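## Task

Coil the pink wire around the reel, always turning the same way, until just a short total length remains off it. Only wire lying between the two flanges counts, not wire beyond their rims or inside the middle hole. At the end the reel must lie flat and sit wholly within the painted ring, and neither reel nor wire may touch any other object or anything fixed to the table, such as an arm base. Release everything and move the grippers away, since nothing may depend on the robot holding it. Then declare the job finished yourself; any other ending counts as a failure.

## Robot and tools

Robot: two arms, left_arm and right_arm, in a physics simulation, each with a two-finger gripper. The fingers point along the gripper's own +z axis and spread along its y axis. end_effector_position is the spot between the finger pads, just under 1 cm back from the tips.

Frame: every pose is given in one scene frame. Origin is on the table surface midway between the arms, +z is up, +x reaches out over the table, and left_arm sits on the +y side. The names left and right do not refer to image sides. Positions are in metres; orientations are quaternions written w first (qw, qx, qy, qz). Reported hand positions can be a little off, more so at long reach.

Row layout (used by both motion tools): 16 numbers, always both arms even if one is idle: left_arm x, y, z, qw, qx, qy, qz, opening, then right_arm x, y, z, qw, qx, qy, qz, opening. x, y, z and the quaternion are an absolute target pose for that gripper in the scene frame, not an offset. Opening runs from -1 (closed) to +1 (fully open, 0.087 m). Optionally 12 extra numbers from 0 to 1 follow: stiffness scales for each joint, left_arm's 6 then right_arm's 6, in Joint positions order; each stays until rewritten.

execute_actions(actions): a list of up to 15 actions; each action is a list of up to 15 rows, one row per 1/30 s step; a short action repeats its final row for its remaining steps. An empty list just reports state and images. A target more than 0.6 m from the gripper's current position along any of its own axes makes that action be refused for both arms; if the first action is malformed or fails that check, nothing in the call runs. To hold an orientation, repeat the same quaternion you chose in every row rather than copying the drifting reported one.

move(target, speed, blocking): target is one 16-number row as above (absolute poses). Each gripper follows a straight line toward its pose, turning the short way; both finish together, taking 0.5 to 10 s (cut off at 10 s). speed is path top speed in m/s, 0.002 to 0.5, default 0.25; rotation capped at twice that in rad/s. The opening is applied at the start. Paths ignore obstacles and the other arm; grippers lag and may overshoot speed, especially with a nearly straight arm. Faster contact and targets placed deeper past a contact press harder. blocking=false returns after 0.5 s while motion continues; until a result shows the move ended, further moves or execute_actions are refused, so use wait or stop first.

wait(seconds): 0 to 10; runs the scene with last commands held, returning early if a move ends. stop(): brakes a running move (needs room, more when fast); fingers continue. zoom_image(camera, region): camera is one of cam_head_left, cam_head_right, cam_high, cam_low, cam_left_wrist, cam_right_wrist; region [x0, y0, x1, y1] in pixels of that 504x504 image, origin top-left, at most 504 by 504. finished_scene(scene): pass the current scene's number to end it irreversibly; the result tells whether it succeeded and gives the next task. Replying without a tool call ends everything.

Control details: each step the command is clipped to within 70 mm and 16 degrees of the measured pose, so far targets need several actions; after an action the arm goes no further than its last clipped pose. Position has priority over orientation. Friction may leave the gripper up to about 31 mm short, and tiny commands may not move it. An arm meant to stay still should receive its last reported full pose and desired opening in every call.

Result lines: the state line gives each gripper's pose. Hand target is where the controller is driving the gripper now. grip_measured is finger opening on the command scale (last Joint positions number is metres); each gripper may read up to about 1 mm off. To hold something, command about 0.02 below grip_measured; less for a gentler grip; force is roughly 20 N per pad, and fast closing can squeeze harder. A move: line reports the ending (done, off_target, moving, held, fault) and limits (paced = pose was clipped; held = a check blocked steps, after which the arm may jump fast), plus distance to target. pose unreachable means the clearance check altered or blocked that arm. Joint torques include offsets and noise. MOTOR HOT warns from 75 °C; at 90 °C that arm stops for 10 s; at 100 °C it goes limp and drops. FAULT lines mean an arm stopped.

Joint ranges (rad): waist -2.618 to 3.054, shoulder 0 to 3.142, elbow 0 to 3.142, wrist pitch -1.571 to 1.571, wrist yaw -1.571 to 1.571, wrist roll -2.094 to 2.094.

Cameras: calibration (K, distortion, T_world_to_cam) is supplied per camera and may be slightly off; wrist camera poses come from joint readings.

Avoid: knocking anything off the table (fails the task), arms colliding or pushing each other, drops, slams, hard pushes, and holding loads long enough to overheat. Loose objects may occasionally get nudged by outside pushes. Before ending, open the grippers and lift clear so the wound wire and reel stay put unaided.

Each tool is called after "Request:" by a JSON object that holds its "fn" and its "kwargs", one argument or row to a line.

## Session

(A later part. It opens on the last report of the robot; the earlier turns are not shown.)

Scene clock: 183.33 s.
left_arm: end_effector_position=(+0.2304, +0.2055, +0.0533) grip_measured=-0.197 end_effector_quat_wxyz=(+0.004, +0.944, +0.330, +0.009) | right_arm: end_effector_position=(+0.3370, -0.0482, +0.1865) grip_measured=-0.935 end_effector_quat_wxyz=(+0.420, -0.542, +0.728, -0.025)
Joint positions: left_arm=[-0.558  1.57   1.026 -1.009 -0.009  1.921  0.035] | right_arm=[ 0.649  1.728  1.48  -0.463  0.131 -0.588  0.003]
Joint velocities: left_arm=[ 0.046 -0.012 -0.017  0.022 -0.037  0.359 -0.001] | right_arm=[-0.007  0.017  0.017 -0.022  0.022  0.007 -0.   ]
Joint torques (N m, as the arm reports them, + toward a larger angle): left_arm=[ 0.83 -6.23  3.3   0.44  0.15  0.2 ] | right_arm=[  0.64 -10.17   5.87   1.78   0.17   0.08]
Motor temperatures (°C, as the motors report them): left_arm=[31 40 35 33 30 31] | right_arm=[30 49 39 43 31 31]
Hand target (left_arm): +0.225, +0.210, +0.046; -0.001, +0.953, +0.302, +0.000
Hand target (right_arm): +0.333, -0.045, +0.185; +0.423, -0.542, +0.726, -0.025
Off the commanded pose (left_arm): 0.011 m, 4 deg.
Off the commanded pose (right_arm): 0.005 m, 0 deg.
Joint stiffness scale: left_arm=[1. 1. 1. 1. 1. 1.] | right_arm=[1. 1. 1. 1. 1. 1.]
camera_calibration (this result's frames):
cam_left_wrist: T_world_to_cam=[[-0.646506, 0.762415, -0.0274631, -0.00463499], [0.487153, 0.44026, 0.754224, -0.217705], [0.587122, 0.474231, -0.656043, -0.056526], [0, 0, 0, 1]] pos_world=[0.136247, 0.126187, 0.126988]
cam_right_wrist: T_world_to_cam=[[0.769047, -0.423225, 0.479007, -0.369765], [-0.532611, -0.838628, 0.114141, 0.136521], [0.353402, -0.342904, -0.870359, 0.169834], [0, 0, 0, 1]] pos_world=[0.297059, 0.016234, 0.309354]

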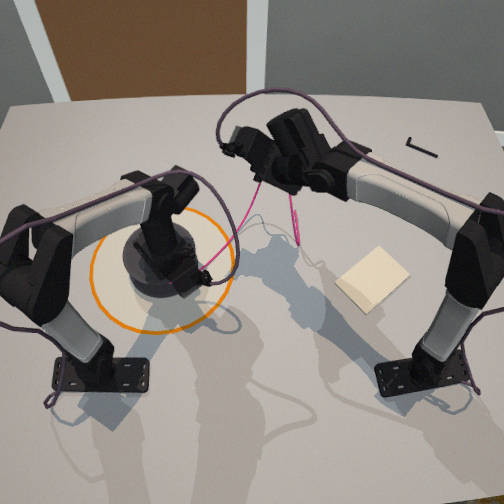

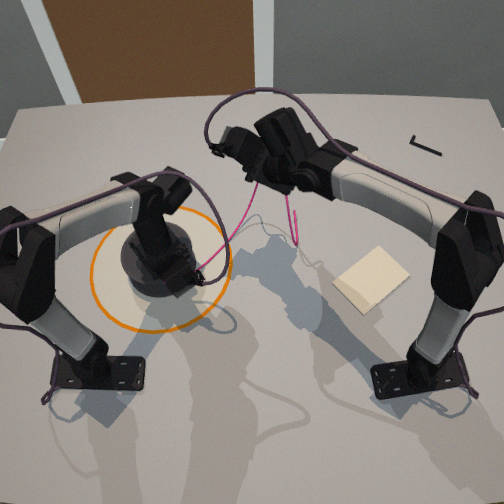

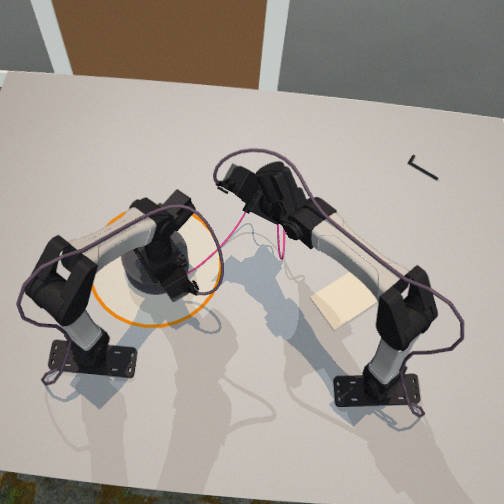

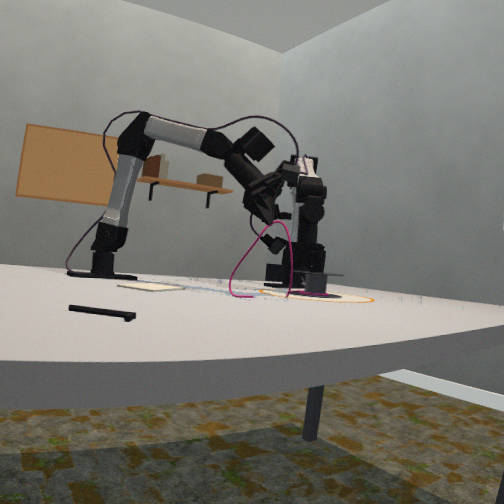

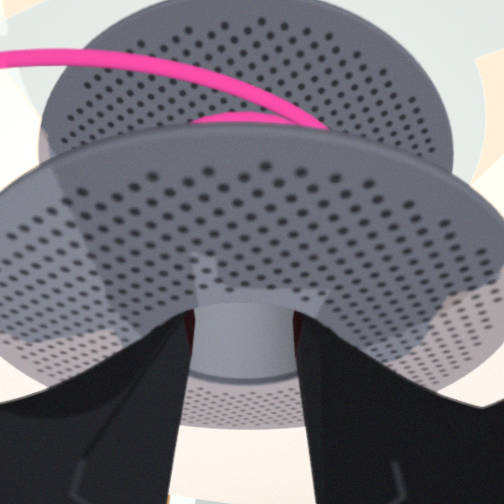

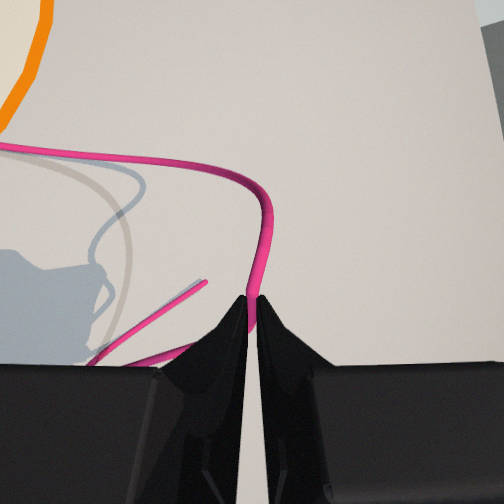

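Request:
{"fn": "execute_actions", "kwargs": {
  "actions": [
    [[0.228,0.208,0.05,0,-0.954,-0.301,0,-1,0.335,-0.055,0.15,0.423,-0.542,0.726,-0.025,-1]],
    [[0.228,0.208,0.09,0,-0.954,-0.301,0,-1,0.34,-0.065,0.12,0.423,-0.542,0.726,-0.025,-1]],
    [[0.228,0.208,0.09,0,-0.659,-0.752,0,-1,0.34,-0.075,0.09,0.423,-0.542,0.726,-0.025,-1]],
    [[0.228,0.208,0.09,0,-0.174,-0.985,0,-1,0.345,-0.085,0.06,0.423,-0.542,0.726,-0.025,-1]],
    [[0.228,0.208,0.09,0,0.362,-0.932,0,-1,0.345,-0.09,0.035,0.423,-0.542,0.726,-0.025,-1]],
    [[0.228,0.208,0.09,0,0.793,-0.609,0,-1,0.345,-0.09,0.035,0.423,-0.542,0.726,-0.025,-1]],
    [[0.228,0.208,0.08,0,0.793,-0.609,0,-1,0.345,-0.09,0.035,0.423,-0.542,0.726,-0.025,0]],
    [[0.225,0.21,0.045,0,0.793,-0.609,0,-1,0.33,-0.1,0.08,0.423,-0.542,0.726,-0.025,0]],
    [[0.225,0.21,0.045,0,0.793,-0.609,0,0.3,0.3,-0.12,0.13,0.423,-0.542,0.726,-0.025,0]],
    [[0.225,0.21,0.045,0,0.793,-0.609,0,0.3,0.27,-0.15,0.17,0.423,-0.542,0.726,-0.025,0]],
    [[0.225,0.21,0.045,0,0.6,-0.8,0,0.3,0.27,-0.15,0.17,0.423,-0.542,0.726,-0.025,0]],
    [[0.225,0.21,0.045,0,0.362,-0.932,0,0.3,0.27,-0.15,0.17,0.423,-0.542,0.726,-0.025,0]],
    [[0.225,0.21,0.045,0,0.098,-0.995,0,0.3,0.27,-0.15,0.17,0.423,-0.542,0.726,-0.025,0]],
    [[0.225,0.21,0.045,0,-0.174,-0.985,0,0.3,0.27,-0.15,0.17,0.423,-0.542,0.726,-0.025,0]],
    [[0.225,0.21,0.045,0,-0.433,-0.902,0,0.3,0.27,-0.15,0.17,0.423,-0.542,0.726,-0.025,0]],
    [[0.225,0.21,0.045,0,-0.659,-0.752,0,0.3,0.27,-0.15,0.17,0.423,-0.542,0.726,-0.025,0]],
    [[0.225,0.21,0.045,0,-0.838,-0.546,0,0.3,0.27,-0.15,0.17,0.423,-0.542,0.726,-0.025,0]],
    [[0.225,0.21,0.045,0,-0.954,-0.301,0,0.3,0.27,-0.15,0.17,0.423,-0.542,0.726,-0.025,0]]
  ]
}}

Scene clock: 210.63 s.
left_arm: end_effector_position=(+0.2301, +0.2057, +0.0532) grip_measured=-0.197 end_effector_quat_wxyz=(+0.003, +0.944, +0.330, +0.009) | right_arm: end_effector_position=(+0.2673, -0.1468, +0.1683) grip_measured=+0.000 end_effector_quat_wxyz=(+0.425, -0.543, +0.724, -0.025)
Joint positions: left_arm=[-0.558  1.57   1.026 -1.011 -0.009  1.921  0.035] | right_arm=[ 0.55   1.27   0.976 -0.399  0.052 -0.658  0.044]
Joint velocities: left_arm=[ 0.051 -0.017 -0.017  0.007 -0.007  0.388  0.001] | right_arm=[ 0.012 -0.002 -0.012  0.037 -0.022 -0.051  0.001]
Joint torques (N m, as the arm reports them, + toward a larger angle): left_arm=[ 0.8  -6.29  3.2   0.45  0.13  0.21] | right_arm=[-1.25 -4.92  7.85  1.61 -0.02 -0.03]
Motor temperatures (°C, as the motors report them): left_arm=[31 40 35 33 30 31] | right_arm=[30 47 40 44 31 31]
Hand target (left_arm): +0.225, +0.210, +0.045; -0.001, +0.953, +0.302, -0.000
Hand target (right_arm): +0.270, -0.150, +0.170; +0.423, -0.542, +0.726, -0.025
Off the commanded pose (left_arm): 0.011 m, 4 deg.
Off the commanded pose (right_arm): 0.005 m, 0 deg.
Joint stiffness scale: left_arm=[1. 1. 1. 1. 1. 1.] | right_arm=[1. 1. 1. 1. 1. 1.]
camera_calibration (this result's frames):
cam_left_wrist: T_world_to_cam=[[-0.646549, 0.762437, -0.0257729, -0.00508419], [0.488533, 0.439753, 0.753626, -0.217662], [0.585926, 0.474666, -0.656798, -0.0562438], [0, 0, 0, 1]] pos_world=[0.136003, 0.126291, 0.126964]
cam_right_wrist: T_world_to_cam=[[0.767346, -0.420457, 0.484146, -0.349148], [-0.527852, -0.842867, 0.104629, 0.0184722], [0.364078, -0.335844, -0.868709, 0.142766], [0, 0, 0, 1]] pos_world=[0.22569, -0.0832852, 0.291128]

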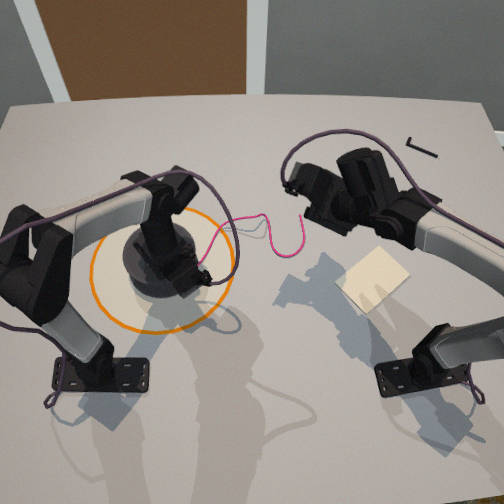

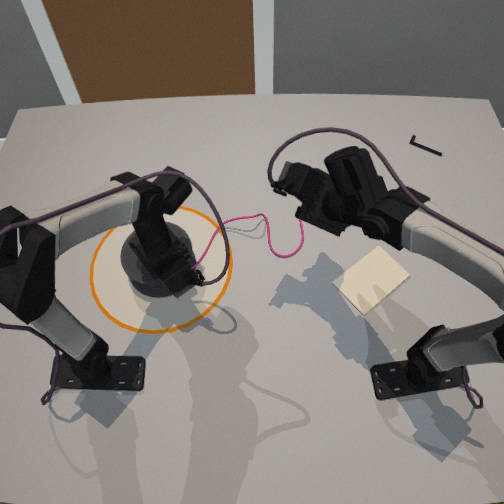

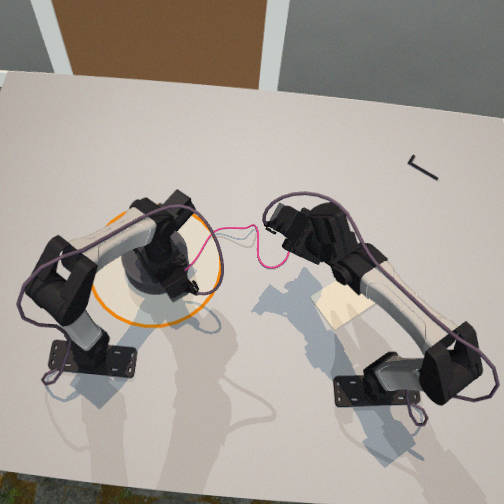

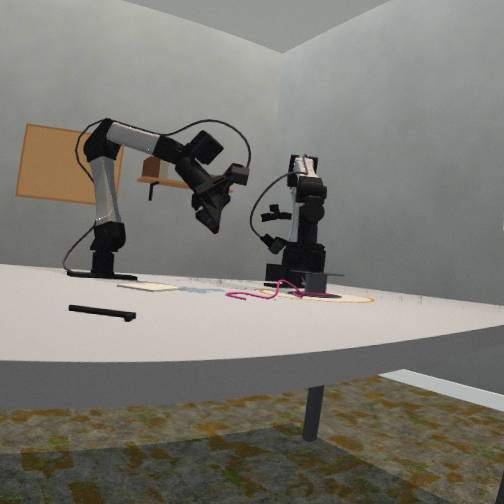

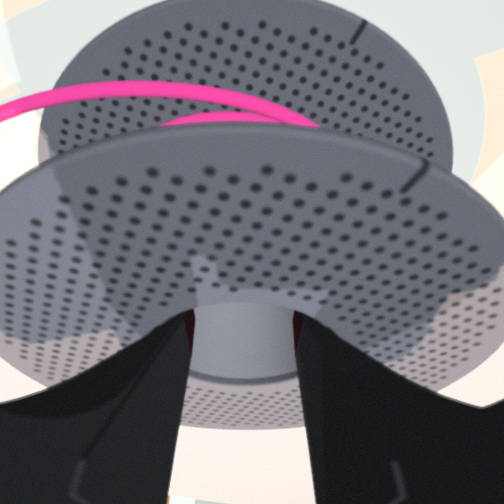

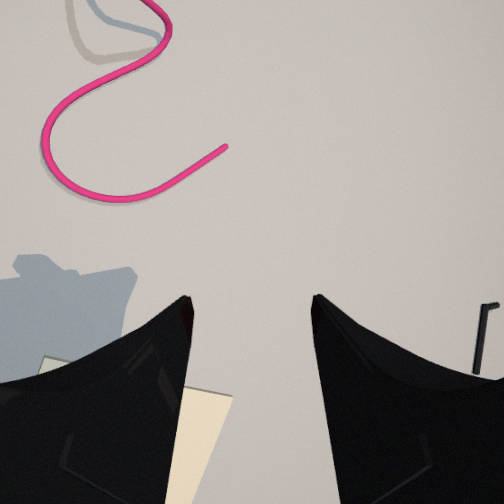

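Request:
{"fn": "execute_actions", "kwargs": {
  "actions": [
    [[0.228,0.208,0.05,0,-0.954,-0.301,0,-1,0.27,-0.15,0.17,0.423,-0.542,0.726,-0.025,0]],
    [[0.228,0.208,0.09,0,-0.954,-0.301,0,-1,0.27,-0.15,0.17,0.423,-0.542,0.726,-0.025,0]],
    [[0.228,0.208,0.09,0,-0.659,-0.752,0,-1,0.27,-0.15,0.17,0.423,-0.542,0.726,-0.025,0]],
    [[0.228,0.208,0.09,0,-0.174,-0.985,0,-1,0.27,-0.15,0.17,0.423,-0.542,0.726,-0.025,0]],
    [[0.228,0.208,0.09,0,0.362,-0.932,0,-1,0.27,-0.15,0.17,0.423,-0.542,0.726,-0.025,0]],
    [[0.228,0.208,0.09,0,0.793,-0.609,0,-1,0.27,-0.15,0.17,0.423,-0.542,0.726,-0.025,0]],
    [[0.228,0.208,0.08,0,0.793,-0.609,0,-1,0.27,-0.15,0.17,0.423,-0.542,0.726,-0.025,0]],
    [[0.225,0.21,0.045,0,0.793,-0.609,0,-1,0.27,-0.15,0.17,0.423,-0.542,0.726,-0.025,0]],
    [[0.225,0.21,0.045,0,0.793,-0.609,0,0.3,0.27,-0.15,0.17,0.423,-0.542,0.726,-0.025,0]],
    [[0.225,0.21,0.045,0,0.793,-0.609,0,0.3,0.27,-0.15,0.17,0.423,-0.542,0.726,-0.025,0]],
    [[0.225,0.21,0.045,0,0.6,-0.8,0,0.3,0.27,-0.15,0.17,0.423,-0.542,0.726,-0.025,0]],
    [[0.225,0.21,0.045,0,0.362,-0.932,0,0.3,0.27,-0.15,0.17,0.423,-0.542,0.726,-0.025,0]],
    [[0.225,0.21,0.045,0,0.098,-0.995,0,0.3,0.27,-0.15,0.17,0.423,-0.542,0.726,-0.025,0]],
    [[0.225,0.21,0.045,0,-0.174,-0.985,0,0.3,0.27,-0.15,0.17,0.423,-0.542,0.726,-0.025,0]],
    [[0.225,0.21,0.045,0,-0.433,-0.902,0,0.3,0.27,-0.15,0.17,0.423,-0.542,0.726,-0.025,0]],
    [[0.225,0.21,0.045,0,-0.659,-0.752,0,0.3,0.27,-0.15,0.17,0.423,-0.542,0.726,-0.025,0]],
    [[0.225,0.21,0.045,0,-0.838,-0.546,0,0.3,0.27,-0.15,0.17,0.423,-0.542,0.726,-0.025,0]],
    [[0.225,0.21,0.045,0,-0.954,-0.301,0,0.3,0.27,-0.15,0.17,0.423,-0.542,0.726,-0.025,0]],
    [[0.228,0.208,0.05,0,-0.954,-0.301,0,-1,0.27,-0.15,0.17,0.423,-0.542,0.726,-0.025,0]],
    [[0.228,0.208,0.09,0,-0.954,-0.301,0,-1,0.27,-0.15,0.17,0.423,-0.542,0.726,-0.025,0]],
    [[0.228,0.208,0.09,0,-0.659,-0.752,0,-1,0.27,-0.15,0.17,0.423,-0.542,0.726,-0.025,0]],
    [[0.228,0.208,0.09,0,-0.174,-0.985,0,-1,0.27,-0.15,0.17,0.423,-0.542,0.726,-0.025,0]],
    [[0.228,0.208,0.09,0,0.362,-0.932,0,-1,0.27,-0.15,0.17,0.423,-0.542,0.726,-0.025,0]],
    [[0.228,0.208,0.09,0,0.793,-0.609,0,-1,0.27,-0.15,0.17,0.423,-0.542,0.726,-0.025,0]],
    [[0.228,0.208,0.08,0,0.793,-0.609,0,-1,0.27,-0.15,0.17,0.423,-0.542,0.726,-0.025,0]],
    [[0.225,0.21,0.045,0,0.793,-0.609,0,-1,0.27,-0.15,0.17,0.423,-0.542,0.726,-0.025,0]],
    [[0.225,0.21,0.045,0,0.793,-0.609,0,0.3,0.27,-0.15,0.17,0.423,-0.542,0.726,-0.025,0]],
    [[0.225,0.21,0.045,0,0.793,-0.609,0,0.3,0.27,-0.15,0.17,0.423,-0.542,0.726,-0.025,0]]
  ]
}}

Scene clock: 244.10 s.
left_arm: end_effector_position=(+0.2298, +0.2081, +0.0539) grip_measured=-0.200 end_effector_quat_wxyz=(+0.005, +0.793, -0.609, +0.010) | right_arm: end_effector_position=(+0.2673, -0.1468, +0.1683) grip_measured=+0.000 end_effector_quat_wxyz=(+0.425, -0.543, +0.724, -0.025)
Joint positions: left_arm=[-0.265  1.544  1.002 -1.015  0.017 -2.087  0.035] | right_arm=[ 0.55   1.27   0.976 -0.399  0.052 -0.658  0.044]
Joint velocities: left_arm=[ 0.002 -0.012  0.002 -0.095 -0.037 -0.037 -0.001] | right_arm=[-0.012 -0.007 -0.012  0.051  0.051 -0.037  0.002]
Joint torques (N m, as the arm reports them, + toward a larger angle): left_arm=[-0.73 -5.28  3.74  0.48 -0.21  0.01] | right_arm=[-1.37 -4.99  7.8   1.62  0.   -0.07]
Motor temperatures (°C, as the motors report them): left_arm=[31 41 35 33 30 31] | right_arm=[30 41 44 44 31 31]
Hand target (left_arm): +0.225, +0.210, +0.045; +0.000, +0.793, -0.609, -0.000
Hand target (right_arm): +0.270, -0.150, +0.170; +0.423, -0.542, +0.726, -0.025
Off the commanded pose (left_arm): 0.010 m, 1 deg.
Off the commanded pose (right_arm): 0.005 m, 0 deg.
Joint stiffness scale: left_arm=[1. 1. 1. 1. 1. 1.] | right_arm=[1. 1. 1. 1. 1. 1.]
camera_calibration (this result's frames):
cam_left_wrist: T_world_to_cam=[[0.957762, 0.287398, -0.00969383, -0.277755], [0.194075, -0.621153, 0.759278, 0.0690291], [0.212193, -0.72909, -0.650694, 0.279297], [0, 0, 0, 1]] pos_world=[0.193361, 0.326336, 0.126632]
cam_right_wrist: T_world_to_cam=[[0.767346, -0.420457, 0.484146, -0.349148], [-0.527852, -0.842867, 0.104629, 0.0184722], [0.364078, -0.335844, -0.868709, 0.142766], [0, 0, 0, 1]] pos_world=[0.22569, -0.0832852, 0.291128]

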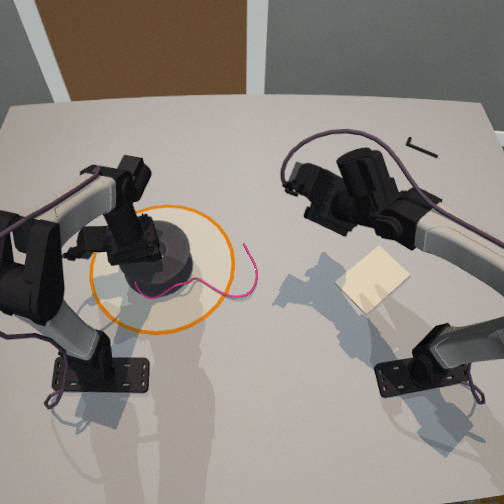

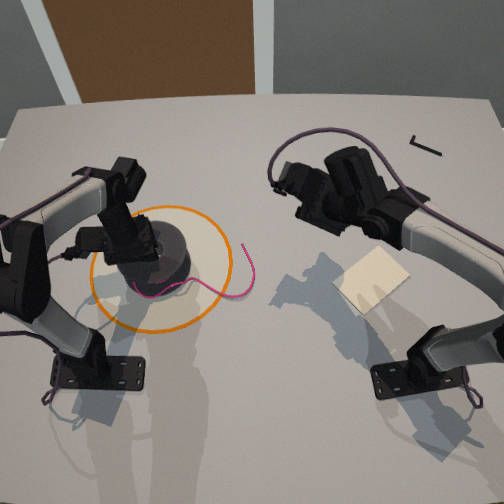

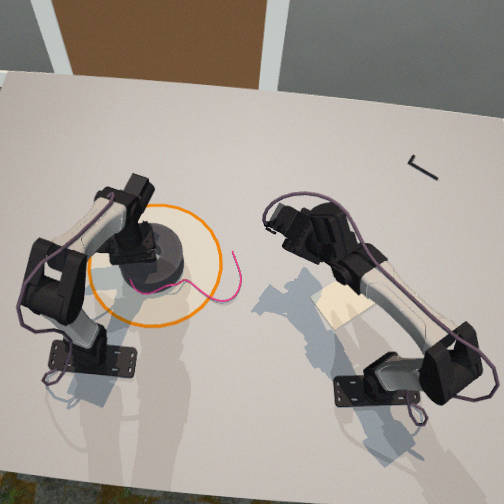

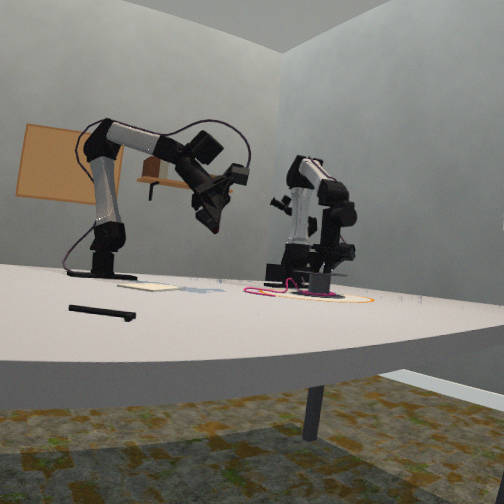

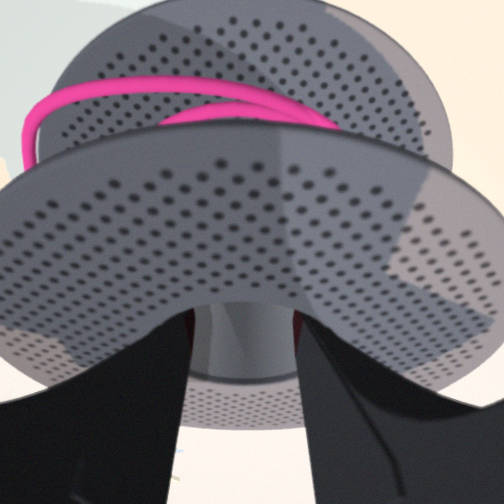

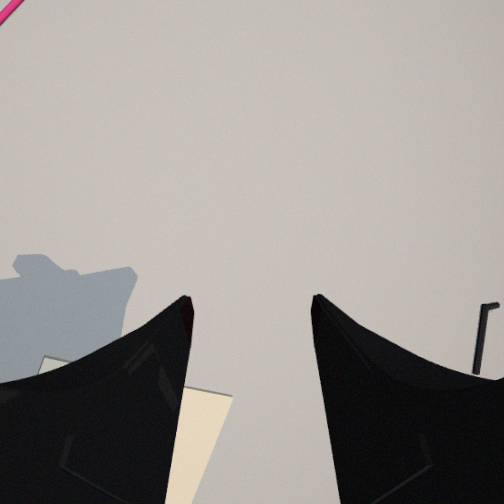

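Request:
{"fn": "move", "kwargs": {
  "target": [0.225,0.21,0.045,0,0.793,-0.609,0,0.3,0.245,0.01,0.07,0,-0.131,0.991,0,0.5],
  "speed": 0.3
}}

Scene clock: 251.77 s.
left_arm: end_effector_position=(+0.2298, +0.2081, +0.0539) grip_measured=-0.200 end_effector_quat_wxyz=(+0.005, +0.793, -0.609, +0.010) | right_arm: end_effector_position=(+0.2482, +0.0088, +0.0681) grip_measured=+0.500 end_effector_quat_wxyz=(+0.007, -0.125, +0.992, +0.004)
Joint positions: left_arm=[-0.265  1.544  1.002 -1.015  0.017 -2.087  0.035] | right_arm=[ 0.725  2.547  2.534 -1.542  0.004  0.577  0.066]
Joint velocities: left_arm=[ 0.002 -0.012  0.007 -0.022 -0.007  0.007 -0.001] | right_arm=[-0.002 -0.002 -0.002 -0.022 -0.022  0.066  0.001]
Joint torques (N m, as the arm reports them, + toward a larger angle): left_arm=[-0.74 -5.28  3.74  0.48 -0.21  0.01] | right_arm=[ -0.05 -13.65   7.14   0.27   0.04   0.05]
Motor temperatures (°C, as the motors report them): left_arm=[31 40 35 33 30 31] | right_arm=[30 41 44 44 31 31]
Hand target (left_arm): +0.225, +0.210, +0.045; +0.000, +0.793, -0.609, -0.000
Hand target (right_arm): +0.246, +0.011, +0.065; +0.001, -0.123, +0.992, +0.004
Off the commanded pose (left_arm): 0.010 m, 1 deg.
Off the commanded pose (right_arm): 0.004 m, 1 deg.
Joint stiffness scale: left_arm=[1. 1. 1. 1. 1. 1.] | right_arm=[1. 1. 1. 1. 1. 1.]
joint sent to its limit (right arm) — the command would take joint 4 (wrist pitch) past its lower limit, so that joint was sent only as far as its limit.
move: done
camera_calibration (this result's frames):
cam_left_wrist: T_world_to_cam=[[0.957653, 0.287763, -0.00970213, -0.277821], [0.194318, -0.621076, 0.759279, 0.0689568], [0.212467, -0.729011, -0.650693, 0.279217], [0, 0, 0, 1]] pos_world=[0.193332, 0.326326, 0.126632]
cam_right_wrist: T_world_to_cam=[[0.232288, -0.972595, -0.0100655, -0.0493179], [-0.637172, -0.15998, 0.753935, 0.126917], [-0.734884, -0.168716, -0.656872, 0.371814], [0, 0, 0, 1]] pos_world=[0.365564, 0.035069, 0.148051]

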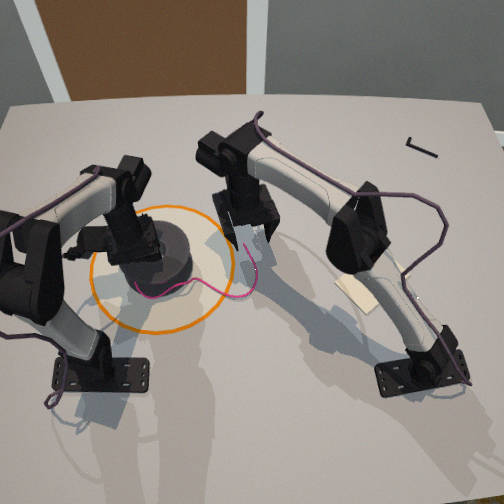

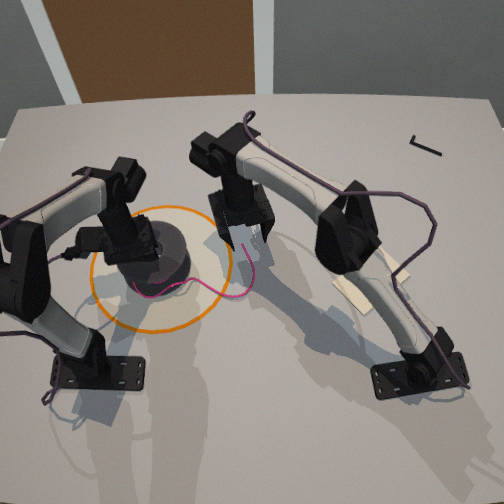

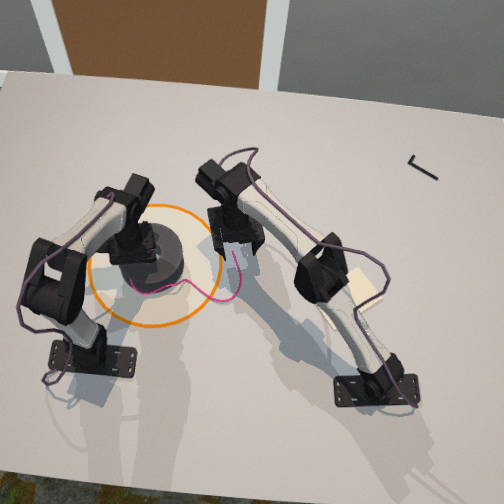

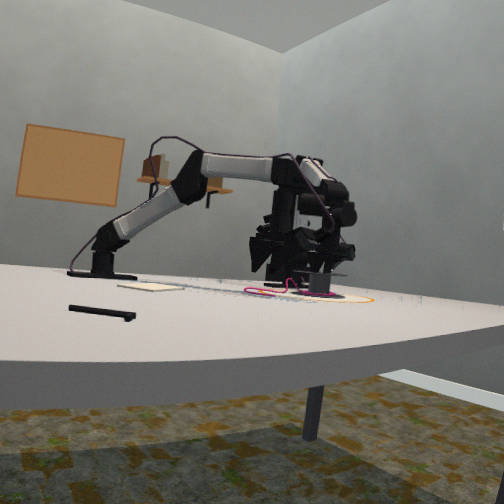

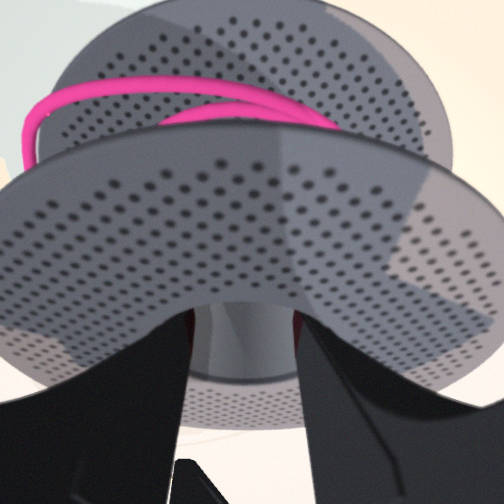

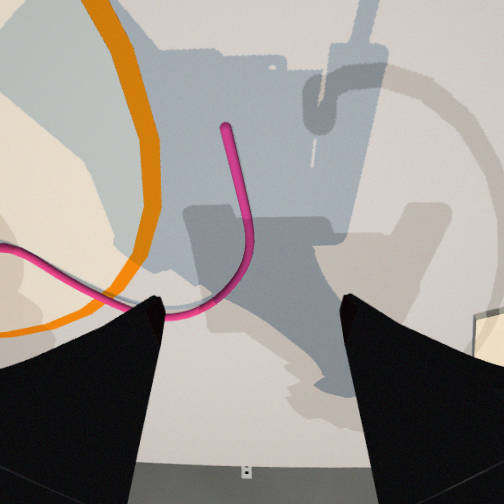

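Request:
{"fn": "move", "kwargs": {
  "target": [0.225,0.21,0.045,0,0.793,-0.609,0,0.3,0.25,0.015,0.003,0,-0.131,0.991,0,-0.3],
  "speed": 0.08
}}

Request:
{"fn": "move", "kwargs": {
  "target": [0.225,0.21,0.045,0,0.793,-0.609,0,0.3,0.25,0.015,0.003,0,-0.131,0.991,0,-1],
  "speed": 0.08
}}

Scene clock: 257.93 s.
left_arm: end_effector_position=(+0.2298, +0.2081, +0.0539) grip_measured=-0.200 end_effector_quat_wxyz=(+0.005, +0.793, -0.609, +0.010) | right_arm: end_effector_position=(+0.2551, +0.0163, +0.0169) grip_measured=-0.300 end_effector_quat_wxyz=(+0.011, -0.125, +0.992, +0.007)
Joint positions: left_arm=[-0.265  1.544  1.002 -1.015  0.017 -2.087  0.035] | right_arm=[ 0.725  2.555  2.345 -1.334  0.004  0.578  0.031]
Joint velocities: left_arm=[ 0.012 -0.007  0.002 -0.037 -0.095  0.037  0.001] | right_arm=[ 0.012 -0.017 -0.012  0.037 -0.037 -0.022 -0.   ]
Joint torques (N m, as the arm reports them, + toward a larger angle): left_arm=[-0.74 -5.28  3.74  0.48 -0.22  0.02] | right_arm=[  0.21 -13.48   4.53   0.49   0.09  -0.09]
Motor temperatures (°C, as the motors report them): left_arm=[31 40 35 33 30 31] | right_arm=[30 43 44 43 31 31]
Hand target (left_arm): +0.225, +0.210, +0.045; +0.000, +0.793, -0.609, -0.000
Hand target (right_arm): +0.250, +0.015, +0.003; -0.000, -0.131, +0.991, -0.000
Off the commanded pose (left_arm): 0.010 m, 1 deg.
Off the commanded pose (right_arm): 0.015 m, 2 deg.
Joint stiffness scale: left_arm=[1. 1. 1. 1. 1. 1.] | right_arm=[1. 1. 1. 1. 1. 1.]
move: off_target (right_arm)
camera_calibration (this result's frames):
cam_left_wrist: T_world_to_cam=[[0.957653, 0.287763, -0.00970213, -0.277821], [0.194318, -0.621076, 0.759279, 0.0689568], [0.212467, -0.729011, -0.650693, 0.279217], [0, 0, 0, 1]] pos_world=[0.193332, 0.326326, 0.126632]
cam_right_wrist: T_world_to_cam=[[0.232016, -0.972574, -0.0163635, -0.0438707], [-0.642445, -0.165849, 0.748171, 0.172659], [-0.730365, -0.163075, -0.663305, 0.343353], [0, 0, 0, 1]] pos_world=[0.371876, 0.0419601, 0.0978512]

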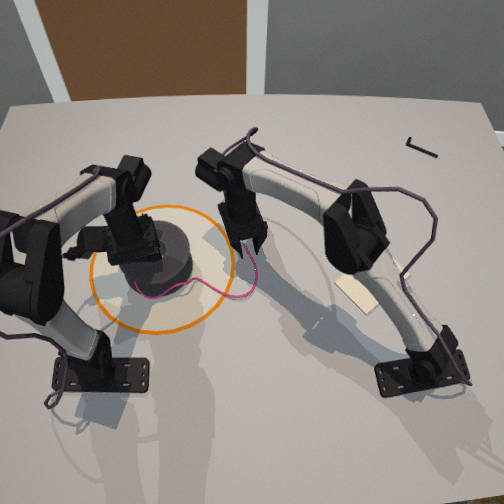

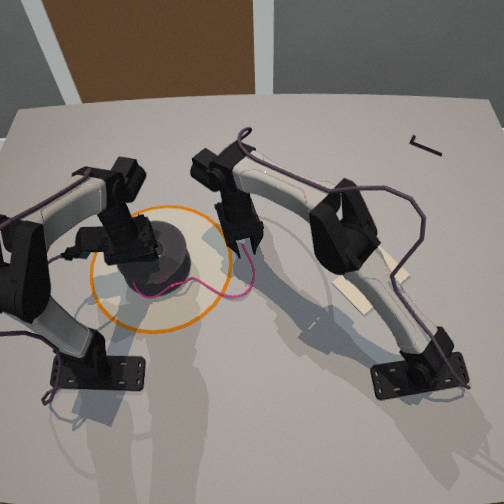

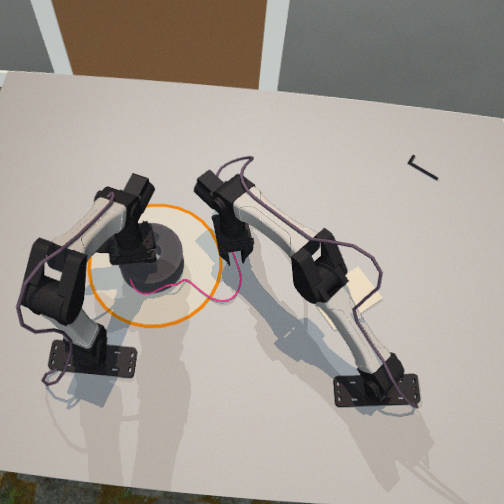

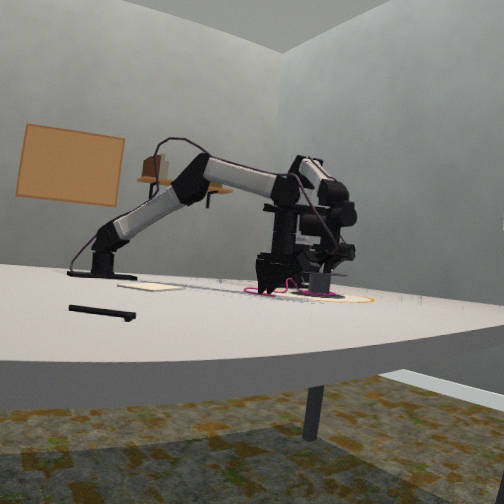

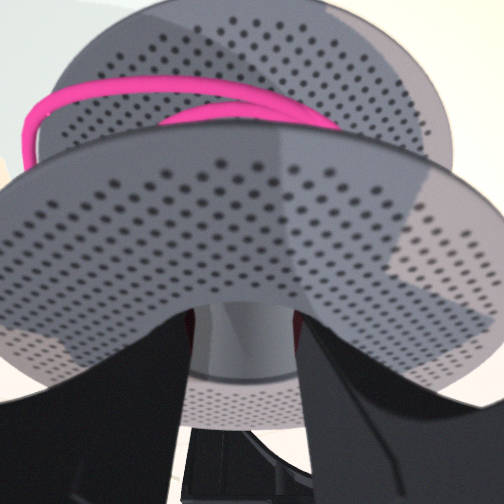

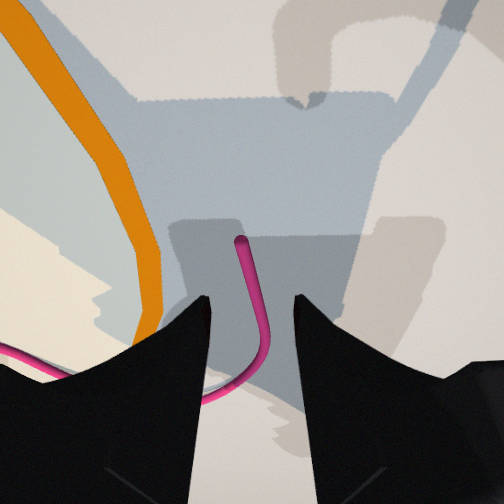

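Scene clock: 258.63 s.
left_arm: end_effector_position=(+0.2298, +0.2081, +0.0539) grip_measured=-0.200 end_effector_quat_wxyz=(+0.005, +0.793, -0.609, +0.010) | right_arm: end_effector_position=(+0.2551, +0.0163, +0.0169) grip_measured=-1.000 end_effector_quat_wxyz=(+0.011, -0.125, +0.992, +0.007)
Joint positions: left_arm=[-0.265  1.544  1.002 -1.015  0.017 -2.087  0.035] | right_arm=[ 0.725  2.555  2.345 -1.334  0.004  0.578  0.   ]
Joint velocities: left_arm=[-0.012  0.002 -0.002 -0.022  0.007 -0.007 -0.   ] | right_arm=[-0.002 -0.002  0.002  0.037  0.037 -0.051  0.   ]
Joint torques (N m, as the arm reports them, + toward a larger angle): left_arm=[-0.73 -5.29  3.75  0.48 -0.21  0.01] | right_arm=[  0.28 -13.75   4.18   0.51   0.09  -0.06]
Motor temperatures (°C, as the motors report them): left_arm=[31 40 35 33 30 31] | right_arm=[30 44 44 43 31 31]
Hand target (left_arm): +0.225, +0.210, +0.045; +0.000, +0.793, -0.609, -0.000
Hand target (right_arm): +0.250, +0.015, +0.003; -0.000, -0.131, +0.991, -0.000
Off the commanded pose (left_arm): 0.010 m, 1 deg.
Off the commanded pose (right_arm): 0.015 m, 2 deg.
Joint stiffness scale: left_arm=[1. 1. 1. 1. 1. 1.] | right_arm=[1. 1. 1. 1. 1. 1.]
move: off_target (right_arm)
camera_calibration (this result's frames):
cam_left_wrist: T_world_to_cam=[[0.957653, 0.287763, -0.00970213, -0.277821], [0.194318, -0.621076, 0.759279, 0.0689568], [0.212467, -0.729011, -0.650693, 0.279217], [0, 0, 0, 1]] pos_world=[0.193332, 0.326326, 0.126632]
cam_right_wrist: T_world_to_cam=[[0.232016, -0.972574, -0.0163635, -0.0438707], [-0.642445, -0.165849, 0.748171, 0.172659], [-0.730365, -0.163075, -0.663305, 0.343353], [0, 0, 0, 1]] pos_world=[0.371876, 0.0419601, 0.0978512]

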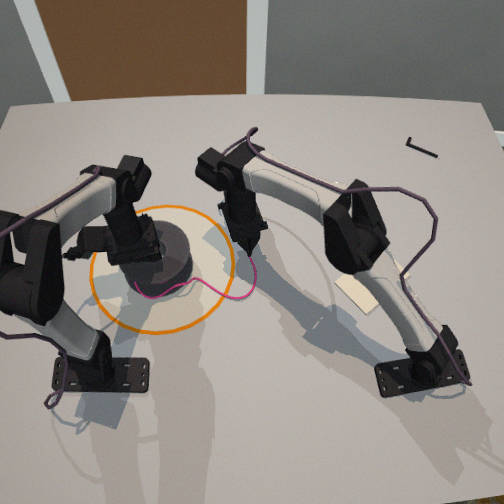

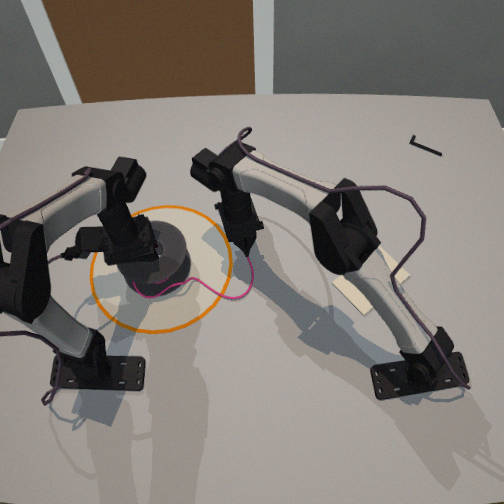

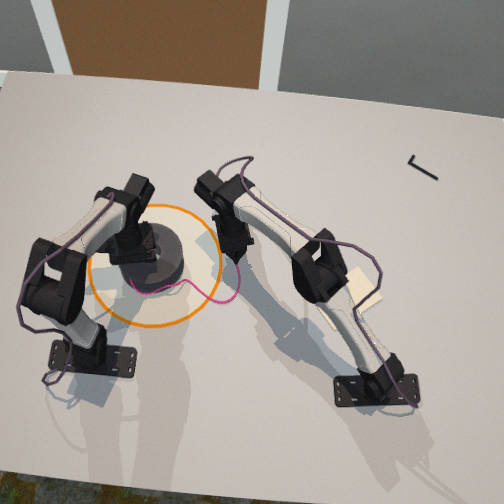

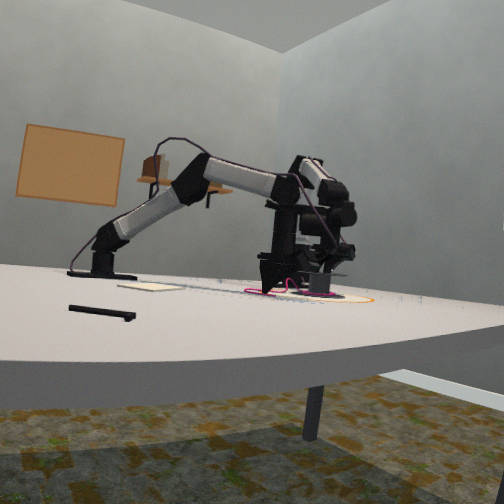

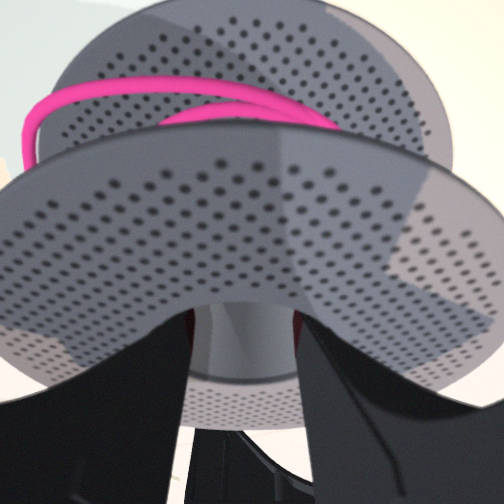

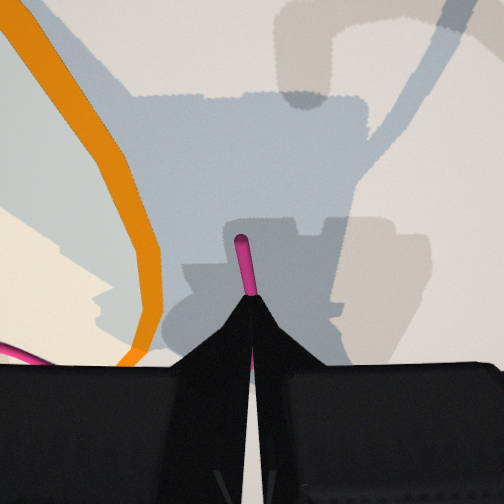

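The gripper closed above the wire, so I'll retry lower.

Request:
{"fn": "execute_actions", "kwargs": {
  "actions": [
    [[0.225,0.21,0.045,0,0.793,-0.609,0,0.3,0.25,0.015,0.003,0,-0.131,0.991,0,-0.3]],
    [[0.225,0.21,0.045,0,0.793,-0.609,0,0.3,0.245,0.015,-0.006,0,-0.131,0.991,0,-0.3]],
    [[0.225,0.21,0.045,0,0.793,-0.609,0,0.3,0.245,0.015,-0.006,0,-0.131,0.991,0,-0.3]],
    [[0.225,0.21,0.045,0,0.793,-0.609,0,0.3,0.245,0.015,-0.006,0,-0.131,0.991,0,-1]],
    [[0.225,0.21,0.045,0,0.793,-0.609,0,0.3,0.245,0.015,-0.006,0,-0.131,0.991,0,-1]]
  ]
}}

Scene clock: 265.73 s.
left_arm: end_effector_position=(+0.2298, +0.2081, +0.0539) grip_measured=-0.200 end_effector_quat_wxyz=(+0.005, +0.793, -0.609, +0.010) | right_arm: end_effector_position=(+0.2540, +0.0206, +0.0126) grip_measured=-0.937 end_effector_quat_wxyz=(+0.016, -0.126, +0.992, +0.018)
Joint positions: left_arm=[-0.265  1.544  1.002 -1.015  0.017 -2.087  0.035] | right_arm=[ 0.729  2.536  2.294 -1.281 -0.007  0.58   0.003]
Joint velocities: left_arm=[ 0.012 -0.007  0.002 -0.037 -0.007 -0.022  0.   ] | right_arm=[-0.007 -0.017 -0.002 -0.051 -0.037 -0.007 -0.001]
Joint torques (N m, as the arm reports them, + toward a larger angle): left_arm=[-0.74 -5.28  3.75  0.48 -0.22  0.01] | right_arm=[  0.39 -13.69   2.93   0.55   0.15   0.  ]
Motor temperatures (°C, as the motors report them): left_arm=[31 40 35 33 30 31] | right_arm=[30 46 43 42 31 31]
Hand target (left_arm): +0.225, +0.210, +0.045; +0.000, +0.793, -0.609, -0.000
Hand target (right_arm): +0.245, +0.015, -0.006; -0.000, -0.131, +0.991, -0.001
Off the commanded pose (left_arm): 0.010 m, 1 deg.
Off the commanded pose (right_arm): 0.021 m, 3 deg.
Joint stiffness scale: left_arm=[1. 1. 1. 1. 1. 1.] | right_arm=[1. 1. 1. 1. 1. 1.]
camera_calibration (this result's frames):
cam_left_wrist: T_world_to_cam=[[0.957653, 0.287763, -0.00970213, -0.277821], [0.194318, -0.621076, 0.759279, 0.0689568], [0.212467, -0.729011, -0.650693, 0.279217], [0, 0, 0, 1]] pos_world=[0.193332, 0.326326, 0.126632]
cam_right_wrist: T_world_to_cam=[[0.234415, -0.97144, -0.0367916, -0.0398968], [-0.646488, -0.184043, 0.740393, 0.177357], [-0.726018, -0.149774, -0.671167, 0.339105], [0, 0, 0, 1]] pos_world=[0.370208, 0.0446729, 0.0948144]

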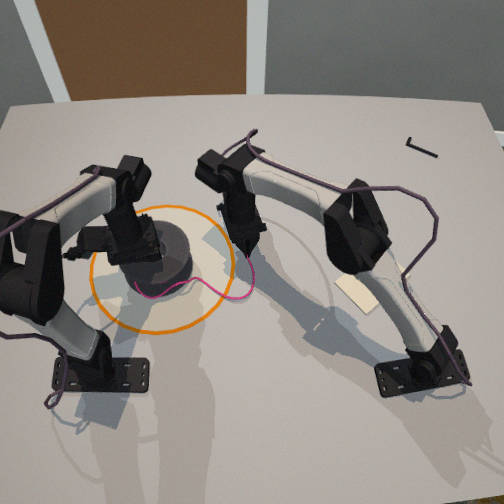

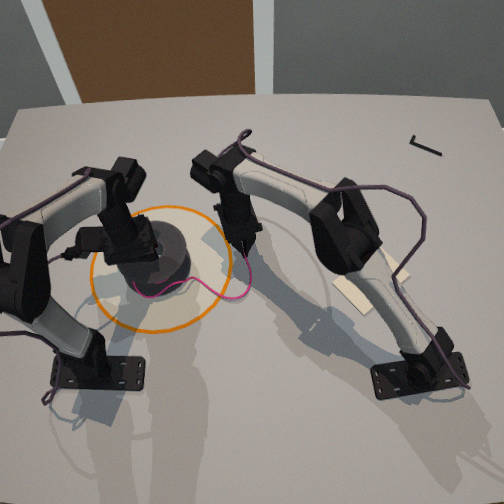

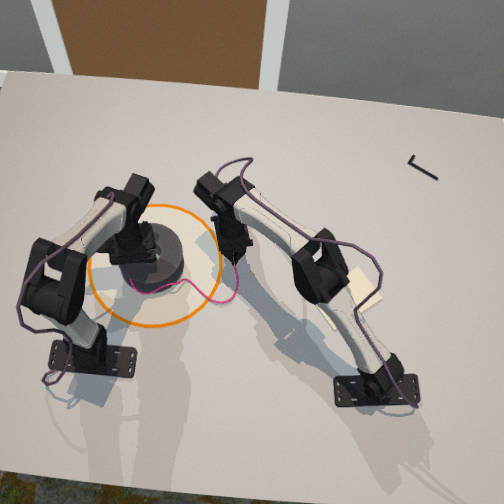

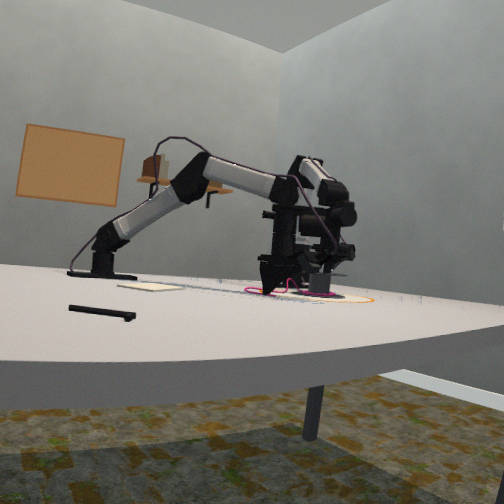

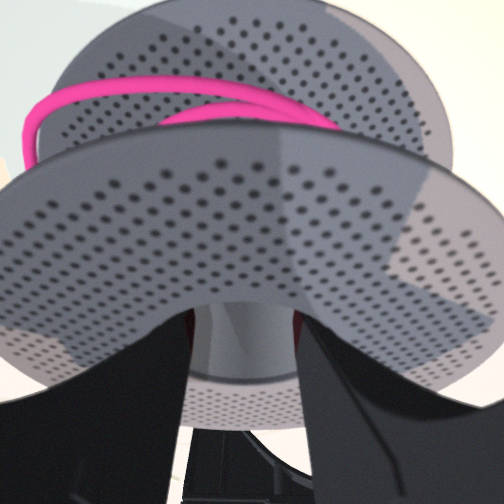

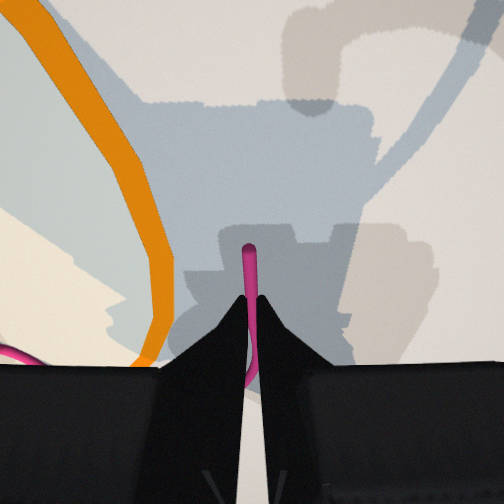

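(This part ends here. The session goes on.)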